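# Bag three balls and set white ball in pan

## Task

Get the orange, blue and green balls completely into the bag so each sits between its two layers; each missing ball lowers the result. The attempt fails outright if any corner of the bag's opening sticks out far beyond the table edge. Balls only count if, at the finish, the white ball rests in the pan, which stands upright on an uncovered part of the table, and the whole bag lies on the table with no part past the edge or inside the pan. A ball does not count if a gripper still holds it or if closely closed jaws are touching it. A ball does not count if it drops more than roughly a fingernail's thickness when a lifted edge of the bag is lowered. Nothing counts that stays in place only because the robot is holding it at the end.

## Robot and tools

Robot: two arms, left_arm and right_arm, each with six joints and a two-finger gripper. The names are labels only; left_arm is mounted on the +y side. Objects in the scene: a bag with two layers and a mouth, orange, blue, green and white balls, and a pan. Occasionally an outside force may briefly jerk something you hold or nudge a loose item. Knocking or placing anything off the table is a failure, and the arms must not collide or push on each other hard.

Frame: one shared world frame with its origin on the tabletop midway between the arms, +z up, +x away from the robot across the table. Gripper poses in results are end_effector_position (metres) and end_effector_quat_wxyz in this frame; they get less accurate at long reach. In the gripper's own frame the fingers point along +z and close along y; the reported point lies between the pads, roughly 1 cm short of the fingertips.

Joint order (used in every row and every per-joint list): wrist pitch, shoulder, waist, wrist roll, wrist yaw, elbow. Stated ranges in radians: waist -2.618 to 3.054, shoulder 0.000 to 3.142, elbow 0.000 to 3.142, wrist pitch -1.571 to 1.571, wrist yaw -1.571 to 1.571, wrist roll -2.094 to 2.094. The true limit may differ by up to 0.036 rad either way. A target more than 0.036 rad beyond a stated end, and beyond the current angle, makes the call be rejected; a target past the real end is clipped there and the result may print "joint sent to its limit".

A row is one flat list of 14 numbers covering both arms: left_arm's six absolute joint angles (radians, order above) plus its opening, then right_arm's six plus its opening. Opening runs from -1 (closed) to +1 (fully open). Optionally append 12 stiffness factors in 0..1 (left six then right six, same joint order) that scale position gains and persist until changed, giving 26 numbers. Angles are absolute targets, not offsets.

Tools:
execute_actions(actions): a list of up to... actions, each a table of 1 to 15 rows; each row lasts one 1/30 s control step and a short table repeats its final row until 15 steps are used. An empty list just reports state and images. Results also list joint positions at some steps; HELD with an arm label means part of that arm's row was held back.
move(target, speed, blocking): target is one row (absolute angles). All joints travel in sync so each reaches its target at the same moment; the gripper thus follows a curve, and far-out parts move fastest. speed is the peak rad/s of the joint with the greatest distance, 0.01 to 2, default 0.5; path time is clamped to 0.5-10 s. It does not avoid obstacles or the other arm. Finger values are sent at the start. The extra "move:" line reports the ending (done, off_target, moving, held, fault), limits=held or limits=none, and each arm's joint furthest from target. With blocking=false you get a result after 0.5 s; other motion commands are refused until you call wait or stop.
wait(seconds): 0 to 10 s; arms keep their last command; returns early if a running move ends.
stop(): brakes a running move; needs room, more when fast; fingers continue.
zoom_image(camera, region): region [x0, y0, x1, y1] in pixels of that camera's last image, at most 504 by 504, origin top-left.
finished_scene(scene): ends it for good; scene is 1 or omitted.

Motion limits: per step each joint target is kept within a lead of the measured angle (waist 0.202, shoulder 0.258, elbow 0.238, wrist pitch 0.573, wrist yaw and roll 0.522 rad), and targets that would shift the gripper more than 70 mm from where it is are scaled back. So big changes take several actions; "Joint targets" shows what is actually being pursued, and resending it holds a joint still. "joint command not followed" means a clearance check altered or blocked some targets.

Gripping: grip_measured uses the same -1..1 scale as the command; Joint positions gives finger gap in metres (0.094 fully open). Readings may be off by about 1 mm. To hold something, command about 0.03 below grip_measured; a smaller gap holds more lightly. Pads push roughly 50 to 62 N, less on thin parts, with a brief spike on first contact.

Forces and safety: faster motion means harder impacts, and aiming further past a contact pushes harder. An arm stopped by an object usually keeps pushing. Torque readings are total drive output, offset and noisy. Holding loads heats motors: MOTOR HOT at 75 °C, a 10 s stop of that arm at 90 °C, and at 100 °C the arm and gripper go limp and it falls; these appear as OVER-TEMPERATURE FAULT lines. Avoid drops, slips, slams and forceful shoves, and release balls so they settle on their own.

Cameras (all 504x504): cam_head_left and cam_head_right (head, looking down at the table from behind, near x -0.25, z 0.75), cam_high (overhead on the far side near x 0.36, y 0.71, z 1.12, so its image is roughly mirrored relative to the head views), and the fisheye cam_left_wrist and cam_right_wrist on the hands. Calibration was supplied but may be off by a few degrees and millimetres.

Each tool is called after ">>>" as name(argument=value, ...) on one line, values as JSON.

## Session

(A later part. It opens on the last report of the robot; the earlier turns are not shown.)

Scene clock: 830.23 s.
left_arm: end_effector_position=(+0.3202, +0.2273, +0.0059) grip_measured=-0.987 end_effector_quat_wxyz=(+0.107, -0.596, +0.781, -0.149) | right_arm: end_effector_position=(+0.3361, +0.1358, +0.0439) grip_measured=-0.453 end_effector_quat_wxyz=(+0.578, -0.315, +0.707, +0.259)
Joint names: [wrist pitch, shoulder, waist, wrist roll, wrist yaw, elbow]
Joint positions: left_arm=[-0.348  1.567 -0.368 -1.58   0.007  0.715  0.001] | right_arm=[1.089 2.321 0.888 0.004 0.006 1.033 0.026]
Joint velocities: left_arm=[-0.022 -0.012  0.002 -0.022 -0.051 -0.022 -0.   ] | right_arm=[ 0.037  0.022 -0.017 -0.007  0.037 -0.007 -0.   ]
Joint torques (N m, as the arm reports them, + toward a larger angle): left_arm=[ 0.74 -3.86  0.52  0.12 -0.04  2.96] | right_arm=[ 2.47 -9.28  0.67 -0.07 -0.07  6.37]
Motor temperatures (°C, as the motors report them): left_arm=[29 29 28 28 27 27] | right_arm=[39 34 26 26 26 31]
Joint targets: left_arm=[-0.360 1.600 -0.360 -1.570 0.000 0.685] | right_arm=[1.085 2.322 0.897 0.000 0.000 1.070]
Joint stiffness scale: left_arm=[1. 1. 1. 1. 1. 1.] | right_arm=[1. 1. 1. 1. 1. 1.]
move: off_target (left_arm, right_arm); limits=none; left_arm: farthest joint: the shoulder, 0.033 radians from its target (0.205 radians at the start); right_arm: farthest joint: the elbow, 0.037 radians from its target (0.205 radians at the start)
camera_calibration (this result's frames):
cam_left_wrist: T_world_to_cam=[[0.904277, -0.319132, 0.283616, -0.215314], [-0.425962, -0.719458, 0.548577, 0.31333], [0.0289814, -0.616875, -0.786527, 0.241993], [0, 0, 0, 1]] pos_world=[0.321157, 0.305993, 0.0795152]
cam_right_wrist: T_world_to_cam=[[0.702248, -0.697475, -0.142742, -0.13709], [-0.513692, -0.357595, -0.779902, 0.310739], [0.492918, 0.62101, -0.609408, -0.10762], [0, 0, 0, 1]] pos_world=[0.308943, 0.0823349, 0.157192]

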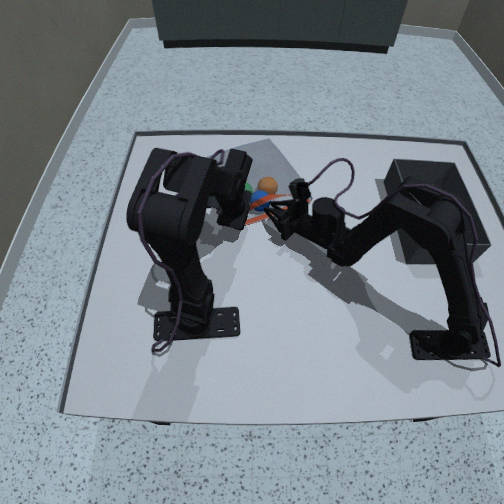

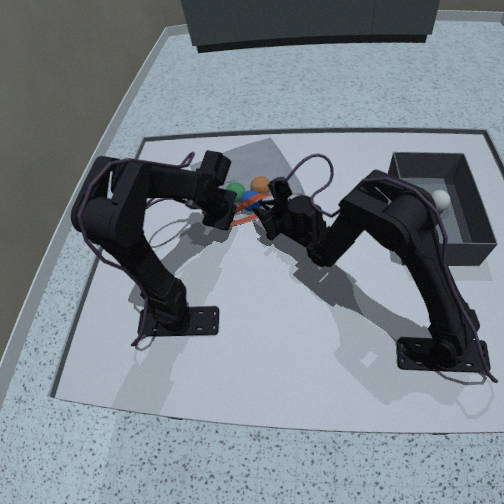

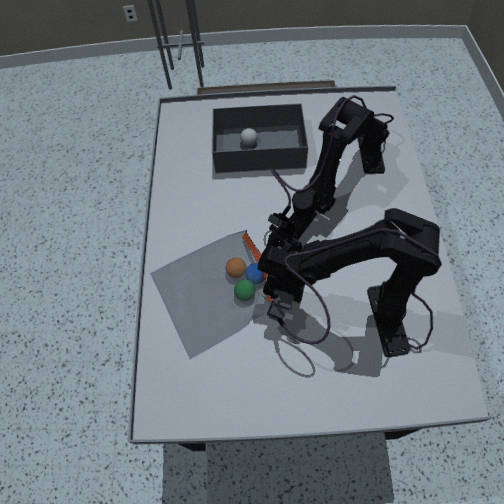

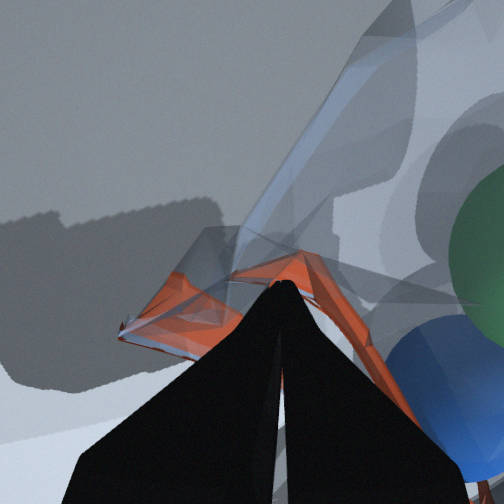

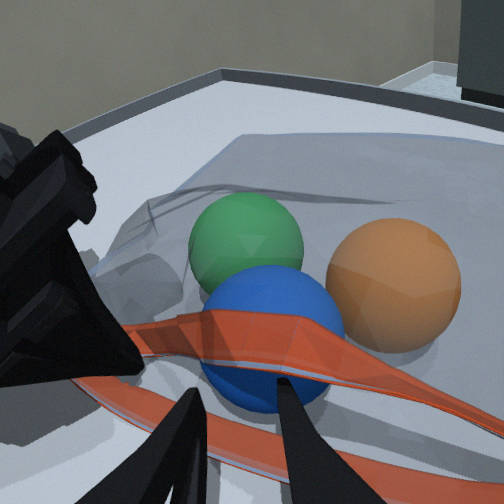

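>>> move(target=[-0.36,1.63,-0.36,-1.57,0,0.685,-1,1.085,2.338,0.858,0,0,1.07,-0.55], speed=0.1)

>>> move(target=[-0.36,1.63,-0.36,-1.57,0,0.685,-1,0.95,2.468,0.84,0,0,1.355,-0.55], speed=0.12)

Scene clock: 836.23 s.
left_arm: end_effector_position=(+0.3213, +0.2267, +0.0050) grip_measured=-0.987 end_effector_quat_wxyz=(+0.108, -0.596, +0.781, -0.150) | right_arm: end_effector_position=(+0.3435, +0.1272, +0.0343) grip_measured=-0.547 end_effector_quat_wxyz=(+0.574, -0.310, +0.715, +0.250)
Joint names: [wrist pitch, shoulder, waist, wrist roll, wrist yaw, elbow]
Joint positions: left_arm=[-0.341  1.573 -0.368 -1.58   0.008  0.715  0.001] | right_arm=[1.087 2.338 0.868 0.004 0.006 1.033 0.021]
Joint velocities: left_arm=[ 0.081  0.002 -0.002 -0.007  0.066  0.002  0.   ] | right_arm=[-0.037  0.012  0.017 -0.022 -0.051 -0.002 -0.   ]
Joint torques (N m, as the arm reports them, + toward a larger angle): left_arm=[ 0.68 -1.61  0.49  0.11 -0.06  2.94] | right_arm=[ 2.48 -9.38 -0.66 -0.07 -0.06  6.31]
Motor temperatures (°C, as the motors report them): left_arm=[29 29 28 28 27 27] | right_arm=[39 34 26 26 26 31]
Joint targets: left_arm=[-0.360 1.630 -0.360 -1.570 0.000 0.685] | right_arm=[1.085 2.338 0.858 -0.000 0.000 1.070]
Joint stiffness scale: left_arm=[1. 1. 1. 1. 1. 1.] | right_arm=[1. 1. 1. 1. 1. 1.]
move: off_target (left_arm, right_arm); limits=none; left_arm: farthest joint: the shoulder, 0.057 radians from its target (0.063 radians at the start); right_arm: farthest joint: the elbow, 0.037 radians from its target (0.037 radians at the start)
camera_calibration (this result's frames):
cam_left_wrist: T_world_to_cam=[[0.9036, -0.319037, 0.285871, -0.216001], [-0.427309, -0.718376, 0.548946, 0.314089], [0.0302285, -0.618183, -0.785452, 0.240835], [0, 0, 0, 1]] pos_world=[0.322112, 0.305602, 0.0784953]
cam_right_wrist: T_world_to_cam=[[0.686512, -0.713184, -0.14167, -0.142317], [-0.530285, -0.357768, -0.768635, 0.309336], [0.497493, 0.602803, -0.623802, -0.110538], [0, 0, 0, 1]] pos_world=[0.31673, 0.075805, 0.14865]

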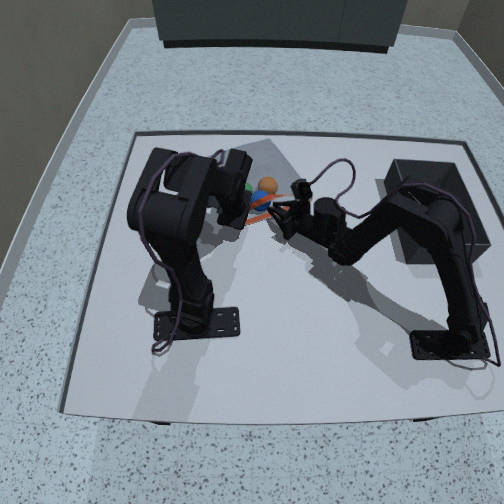

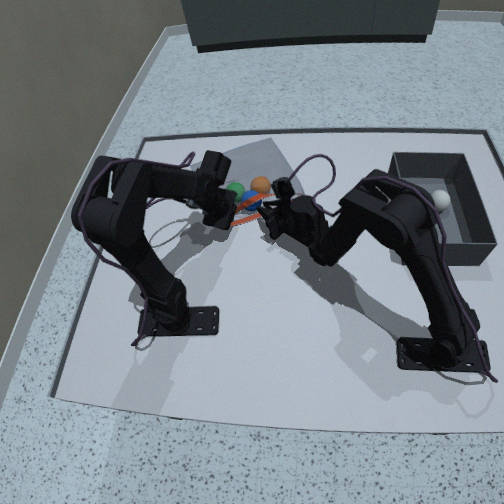

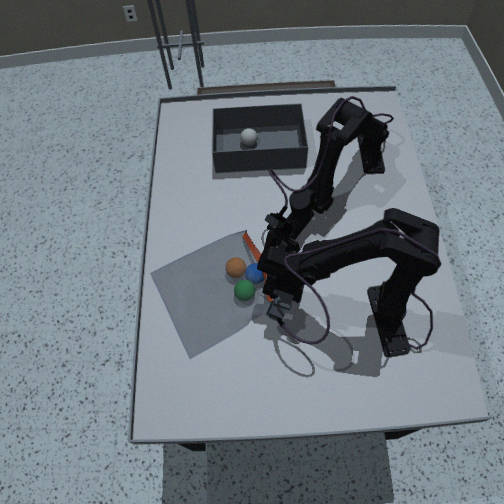

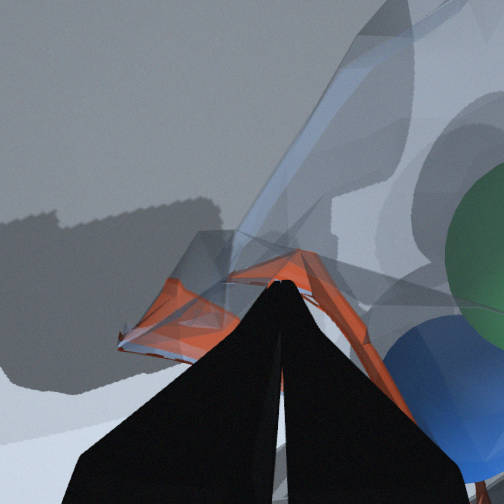

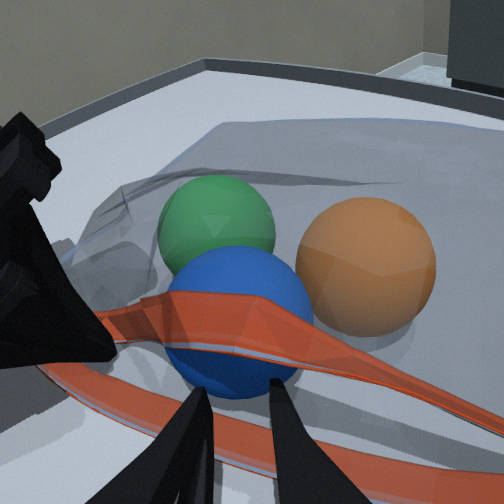

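Scene clock: 839.37 s.
left_arm: end_effector_position=(+0.3221, +0.2265, +0.0050) grip_measured=-0.987 end_effector_quat_wxyz=(+0.108, -0.596, +0.781, -0.152) | right_arm: end_effector_position=(+0.3885, +0.1613, +0.0320) grip_measured=-0.547 end_effector_quat_wxyz=(+0.580, -0.303, +0.714, +0.248)
Joint names: [wrist pitch, shoulder, waist, wrist roll, wrist yaw, elbow]
Joint positions: left_arm=[-0.336  1.574 -0.368 -1.58   0.008  0.715  0.001] | right_arm=[0.95  2.471 0.852 0.004 0.006 1.315 0.021]
Joint velocities: left_arm=[ 0.007 -0.012 -0.002  0.007 -0.007 -0.007 -0.   ] | right_arm=[-0.051 -0.002  0.012 -0.11  -0.007 -0.017  0.   ]
Joint torques (N m, as the arm reports them, + toward a larger angle): left_arm=[ 0.65 -1.69  0.54  0.1  -0.05  2.97] | right_arm=[  2.54 -10.82  -0.79  -0.07  -0.07   7.06]
Motor temperatures (°C, as the motors report them): left_arm=[29 29 28 28 27 27] | right_arm=[38 34 26 26 26 31]
Joint targets: left_arm=[-0.360 1.630 -0.360 -1.570 -0.000 0.685] | right_arm=[0.950 2.468 0.840 -0.000 -0.000 1.355]
Joint stiffness scale: left_arm=[1. 1. 1. 1. 1. 1.] | right_arm=[1. 1. 1. 1. 1. 1.]
move: off_target (left_arm, right_arm); limits=none; left_arm: farthest joint: the shoulder, 0.056 radians from its target (0.057 radians at the start); right_arm: farthest joint: the elbow, 0.040 radians from its target (0.322 radians at the start)
camera_calibration (this result's frames):
cam_left_wrist: T_world_to_cam=[[0.902756, -0.318799, 0.288788, -0.216614], [-0.428921, -0.717921, 0.548285, 0.314667], [0.0325344, -0.618835, -0.784847, 0.240103], [0, 0, 0, 1]] pos_world=[0.322706, 0.305434, 0.0784723]
cam_right_wrist: T_world_to_cam=[[0.676192, -0.722834, -0.14239, -0.143599], [-0.529453, -0.342391, -0.776175, 0.341098], [0.512293, 0.600232, -0.614229, -0.160582], [0, 0, 0, 1]] pos_world=[0.359961, 0.109377, 0.145671]

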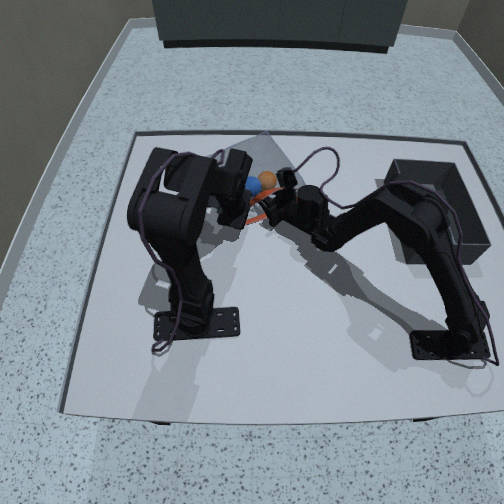

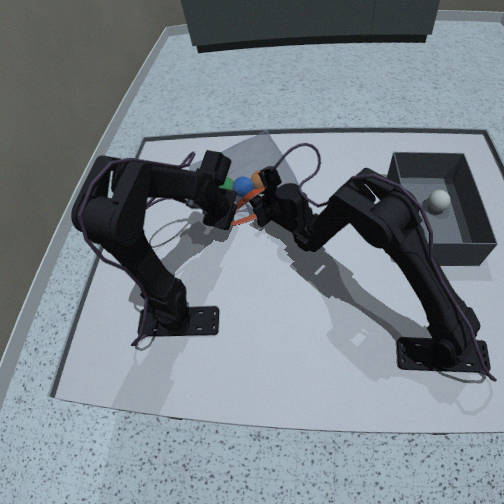

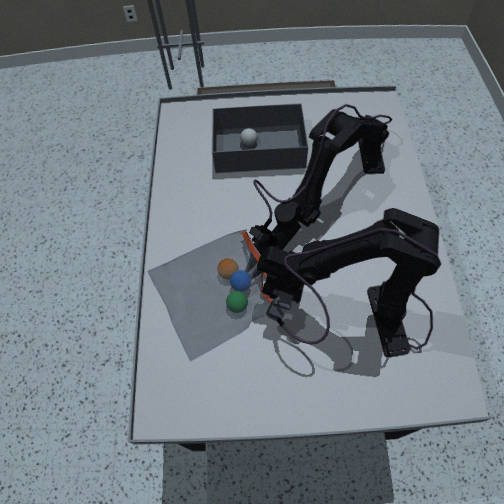

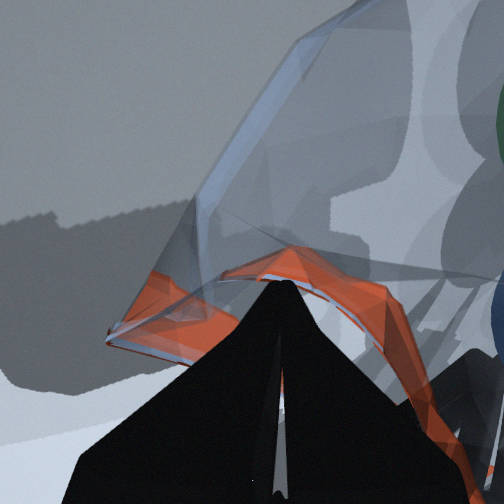

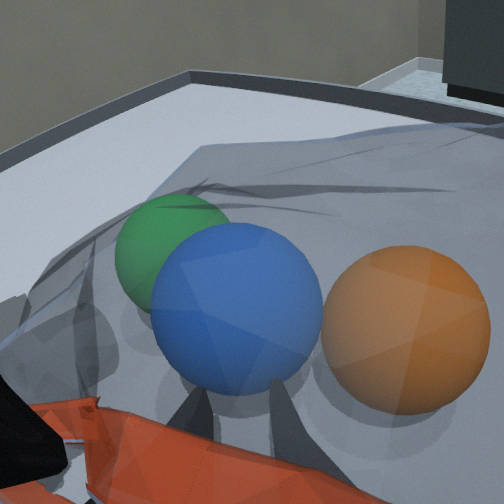

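>>> move(target=[-0.36,1.63,-0.36,-1.57,0,0.685,-1,1.33,2.08,0.84,0,0,0.56,-0.55], speed=0.3)

>>> move(target=[-0.42,1.36,-0.36,-1.57,0,0.49,-1,1.23,1.78,0.8,0,0,0.24,-0.55], speed=0.13)

Scene clock: 849.13 s.
left_arm: end_effector_position=(+0.3228, +0.2263, +0.0052) grip_measured=-0.987 end_effector_quat_wxyz=(+0.109, -0.596, +0.781, -0.153) | right_arm: end_effector_position=(+0.2818, +0.0490, +0.0525) grip_measured=-0.547 end_effector_quat_wxyz=(+0.579, -0.303, +0.716, +0.247)
Joint names: [wrist pitch, shoulder, waist, wrist roll, wrist yaw, elbow]
Joint positions: left_arm=[-0.333  1.574 -0.368 -1.58   0.009  0.715  0.001] | right_arm=[1.312 2.103 0.852 0.004 0.006 0.581 0.021]
Joint velocities: left_arm=[-0.022 -0.002 -0.017 -0.022 -0.007  0.017 -0.001] | right_arm=[-0.022 -0.002  0.017 -0.022 -0.037  0.027 -0.001]
Joint torques (N m, as the arm reports them, + toward a larger angle): left_arm=[ 0.61 -1.79  0.56  0.11 -0.05  2.94] | right_arm=[ 2.7  -8.61 -0.79 -0.08 -0.07  1.73]
Motor temperatures (°C, as the motors report them): left_arm=[28 29 28 28 27 27] | right_arm=[39 35 26 26 26 31]
Joint targets: left_arm=[-0.360 1.630 -0.360 -1.570 0.000 0.685] | right_arm=[1.330 2.080 0.840 -0.000 -0.000 0.560]
Joint stiffness scale: left_arm=[1. 1. 1. 1. 1. 1.] | right_arm=[1. 1. 1. 1. 1. 1.]
move: off_target (left_arm, right_arm); limits=none; left_arm: farthest joint: the shoulder, 0.056 radians from its target (0.056 radians at the start); right_arm: farthest joint: the shoulder, 0.023 radians from its target (0.391 radians at the start)
camera_calibration (this result's frames):
cam_left_wrist: T_world_to_cam=[[0.901887, -0.318586, 0.291724, -0.217176], [-0.430578, -0.717219, 0.547905, 0.315044], [0.0346756, -0.619758, -0.784026, 0.239584], [0, 0, 0, 1]] pos_world=[0.323212, 0.305251, 0.0785816]
cam_right_wrist: T_world_to_cam=[[0.675648, -0.723323, -0.142491, -0.149504], [-0.532131, -0.34472, -0.773307, 0.262777], [0.510232, 0.598307, -0.617812, -0.0250232], [0, 0, 0, 1]] pos_world=[0.253611, -0.00258373, 0.166445]

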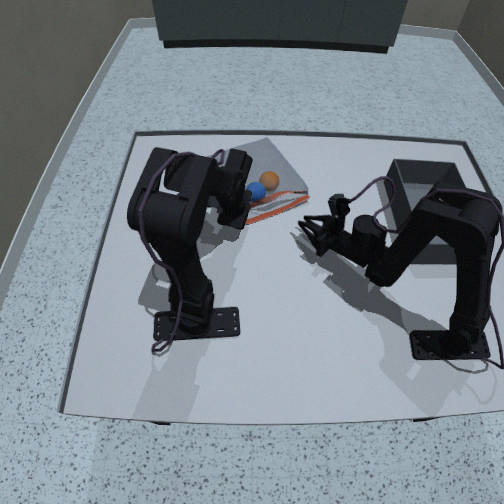

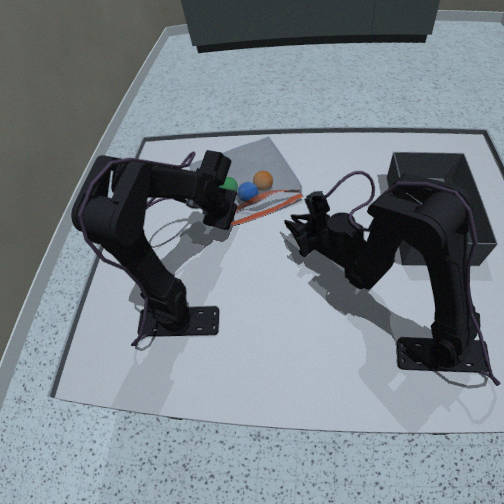

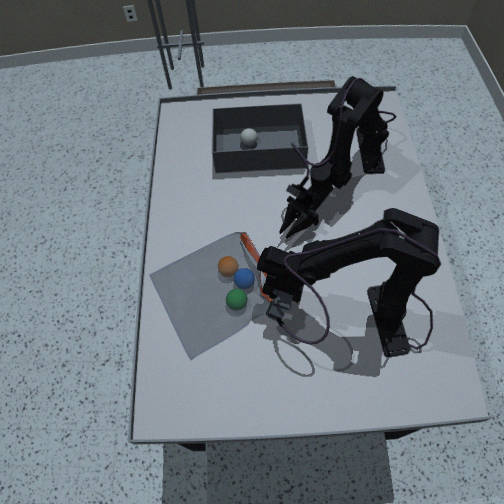

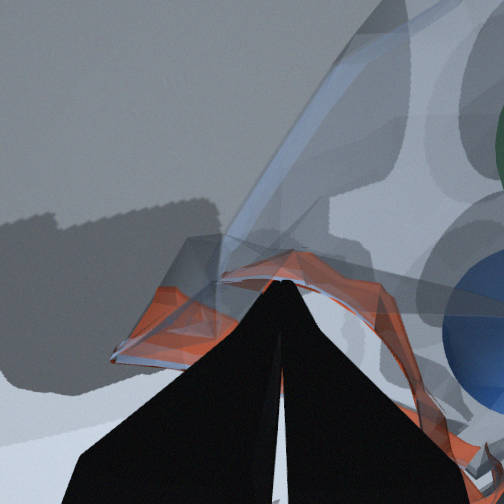

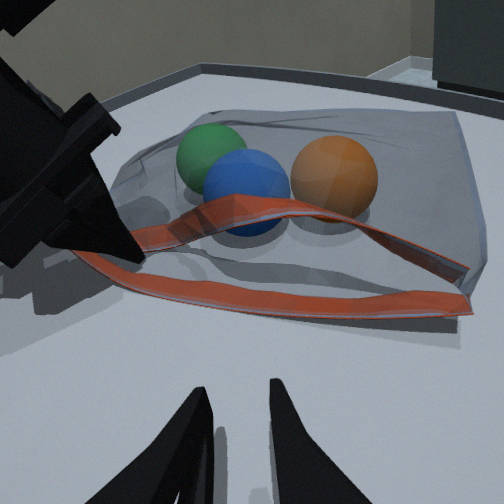

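Scene clock: 852.13 s.
left_arm: end_effector_position=(+0.2768, +0.2388, +0.0052) grip_measured=-0.987 end_effector_quat_wxyz=(+0.114, -0.594, +0.779, -0.162) | right_arm: end_effector_position=(+0.2350, -0.0224, +0.0585) grip_measured=-0.547 end_effector_quat_wxyz=(+0.549, -0.300, +0.748, +0.222)
Joint names: [wrist pitch, shoulder, waist, wrist roll, wrist yaw, elbow]
Joint positions: left_arm=[-0.33   1.365 -0.368 -1.58   0.011  0.523  0.001] | right_arm=[1.234 1.8   0.812 0.004 0.006 0.263 0.021]
Joint velocities: left_arm=[ 0.007 -0.002 -0.022 -0.051 -0.022 -0.002  0.   ] | right_arm=[ 0.037 -0.007  0.002 -0.037  0.007 -0.012 -0.001]
Joint torques (N m, as the arm reports them, + toward a larger angle): left_arm=[ 0.06 -5.33  0.54  0.11 -0.08  2.81] | right_arm=[ 2.46 -6.16 -0.83 -0.07 -0.07  1.58]
Motor temperatures (°C, as the motors report them): left_arm=[28 29 28 28 27 27] | right_arm=[39 34 26 26 26 31]
Joint targets: left_arm=[-0.420 1.360 -0.360 -1.570 -0.000 0.490] | right_arm=[1.230 1.780 0.800 -0.000 0.000 0.240]
Joint stiffness scale: left_arm=[1. 1. 1. 1. 1. 1.] | right_arm=[1. 1. 1. 1. 1. 1.]
move: off_target (left_arm, right_arm); limits=none; left_arm: farthest joint: the wrist pitch, 0.090 radians from its target (0.087 radians at the start); right_arm: farthest joint: the elbow, 0.023 radians from its target (0.341 radians at the start)
camera_calibration (this result's frames):
cam_left_wrist: T_world_to_cam=[[0.895921, -0.317093, 0.311092, -0.170446], [-0.441516, -0.712723, 0.54506, 0.306246], [0.0488875, -0.625682, -0.778544, 0.246389], [0, 0, 0, 1]] pos_world=[0.275873, 0.318383, 0.0779271]
cam_right_wrist: T_world_to_cam=[[0.637075, -0.758642, -0.136375, -0.160779], [-0.595208, -0.371768, -0.712401, 0.228559], [0.489758, 0.535025, -0.688394, 0.0527717], [0, 0, 0, 1]] pos_world=[0.212623, -0.065237, 0.177227]

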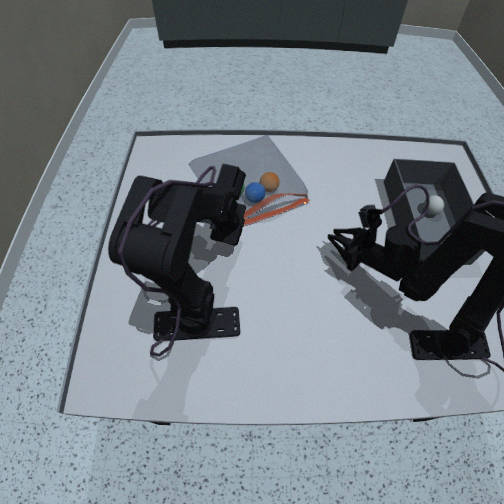

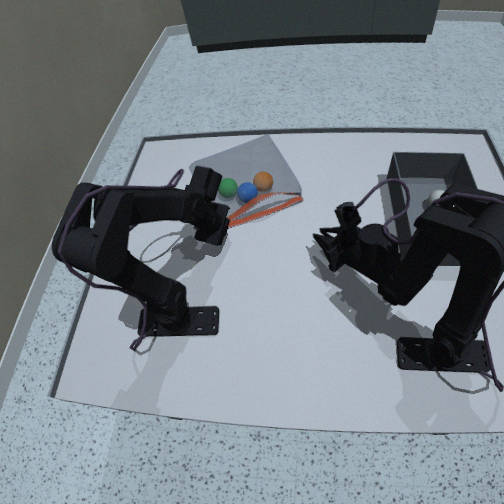

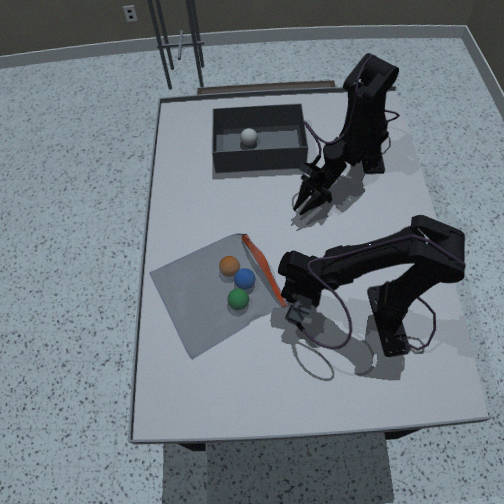

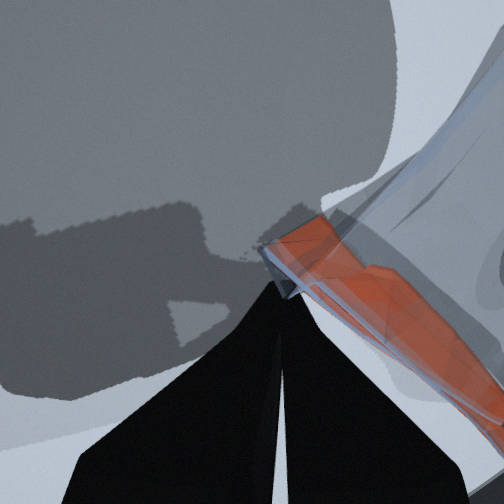

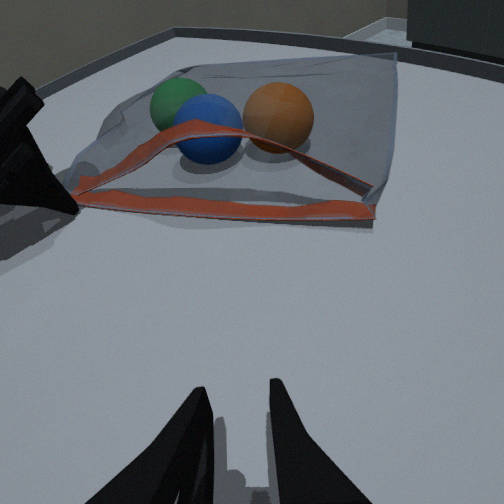

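Slid off, but balls are well inside. Retract left backward and check the far corner.

>>> move(target=[-0.50,1.05,-0.36,-1.57,0,0.36,-1,1.23,1.78,0.8,0,0,0.24,-0.55], speed=0.3)

>>> zoom_image(camera="cam_high", region=[130,220,300,370])

Scene clock: 856.67 s.
left_arm: end_effector_position=(+0.2234, +0.2539, +0.0094) grip_measured=-0.987 end_effector_quat_wxyz=(+0.113, -0.595, +0.780, -0.160) | right_arm: end_effector_position=(+0.2350, -0.0224, +0.0583) grip_measured=-0.547 end_effector_quat_wxyz=(+0.549, -0.300, +0.748, +0.221)
Joint names: [wrist pitch, shoulder, waist, wrist roll, wrist yaw, elbow]
Joint positions: left_arm=[-0.479  1.068 -0.368 -1.58   0.011  0.371  0.001] | right_arm=[1.233 1.8   0.812 0.004 0.006 0.263 0.021]
Joint velocities: left_arm=[-0.095 -0.007  0.017  0.007 -0.007  0.002 -0.001] | right_arm=[ 0.007 -0.002  0.007  0.007  0.066 -0.002 -0.001]
Joint torques (N m, as the arm reports them, + toward a larger angle): left_arm=[ 0.68 -4.11  0.57  0.12 -0.07  4.78] | right_arm=[ 2.45 -6.18 -0.81 -0.07 -0.07  1.58]
Motor temperatures (°C, as the motors report them): left_arm=[28 29 28 28 27 27] | right_arm=[38 34 26 26 26 31]
Joint targets: left_arm=[-0.500 1.050 -0.360 -1.570 0.000 0.360] | right_arm=[1.230 1.780 0.800 -0.000 -0.000 0.240]
Joint stiffness scale: left_arm=[1. 1. 1. 1. 1. 1.] | right_arm=[1. 1. 1. 1. 1. 1.]
move: off_target (left_arm, right_arm); limits=none; left_arm: farthest joint: the wrist pitch, 0.021 radians from its target (0.170 radians at the start); right_arm: farthest joint: the elbow, 0.023 radians from its target (0.023 radians at the start)
camera_calibration (this result's frames):
cam_left_wrist: T_world_to_cam=[[0.89683, -0.31735, 0.308196, -0.119216], [-0.439914, -0.713175, 0.545763, 0.290888], [0.0466001, -0.625036, -0.779204, 0.262054], [0, 0, 0, 1]] pos_world=[0.22267, 0.333415, 0.0821796]
cam_right_wrist: T_world_to_cam=[[0.637001, -0.758714, -0.13632, -0.160795], [-0.595598, -0.372147, -0.711878, 0.228443], [0.489381, 0.534658, -0.688946, 0.0528009], [0, 0, 0, 1]] pos_world=[0.212647, -0.0652135, 0.177081]

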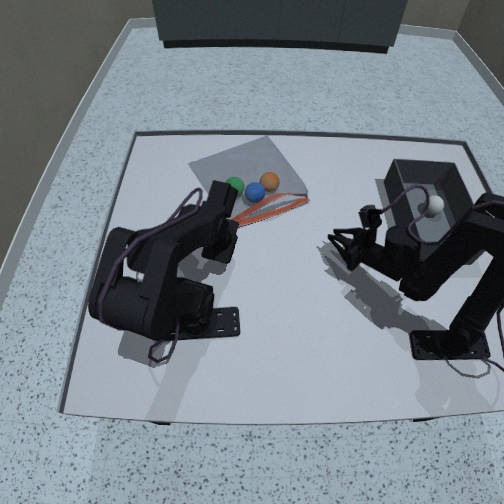

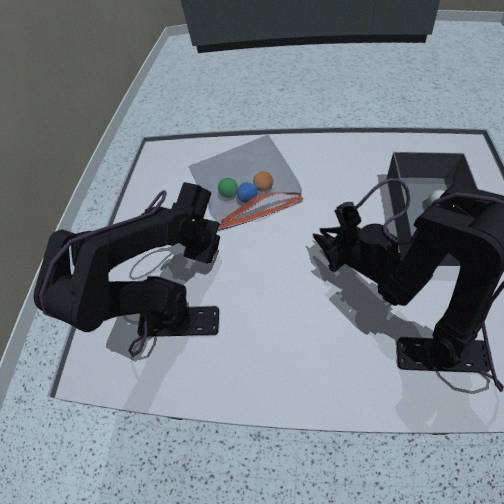

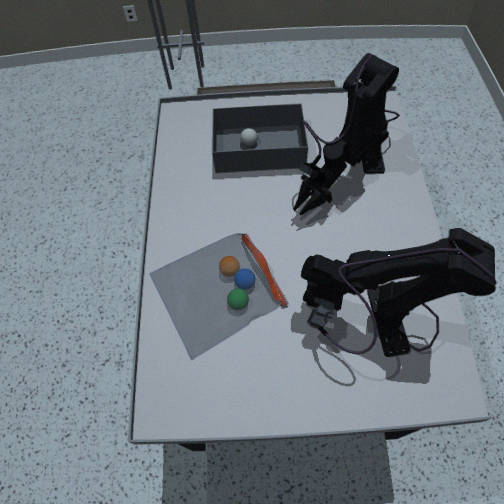

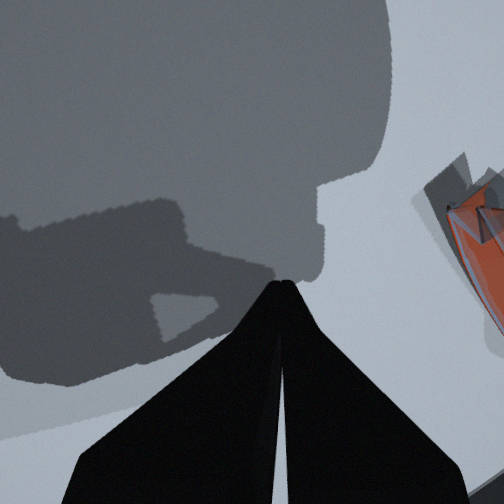

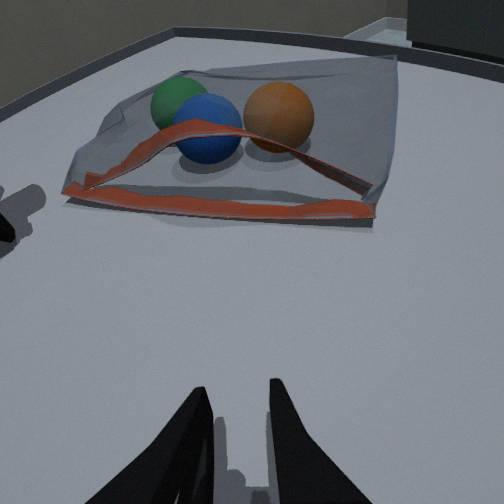

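Region (130, 220, 300, 370) of cam_high's 504x504 image, scaled by 2.965, with more detail than that image has; it fills the top 445 rows of this view, and the rest is white.

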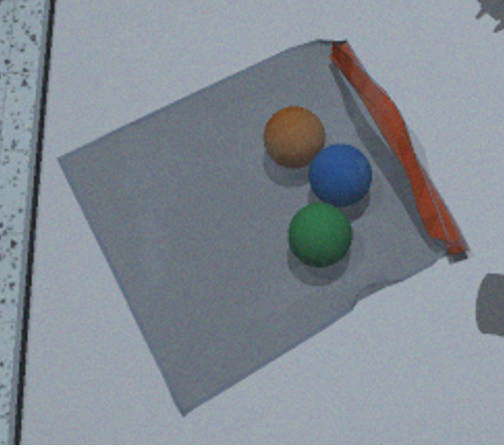

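The far corner of the bag is about 1.5–2 cm inside the table edge, so I'm ending the scene here.

>>> finished_scene()

The scene is finished: the task was done.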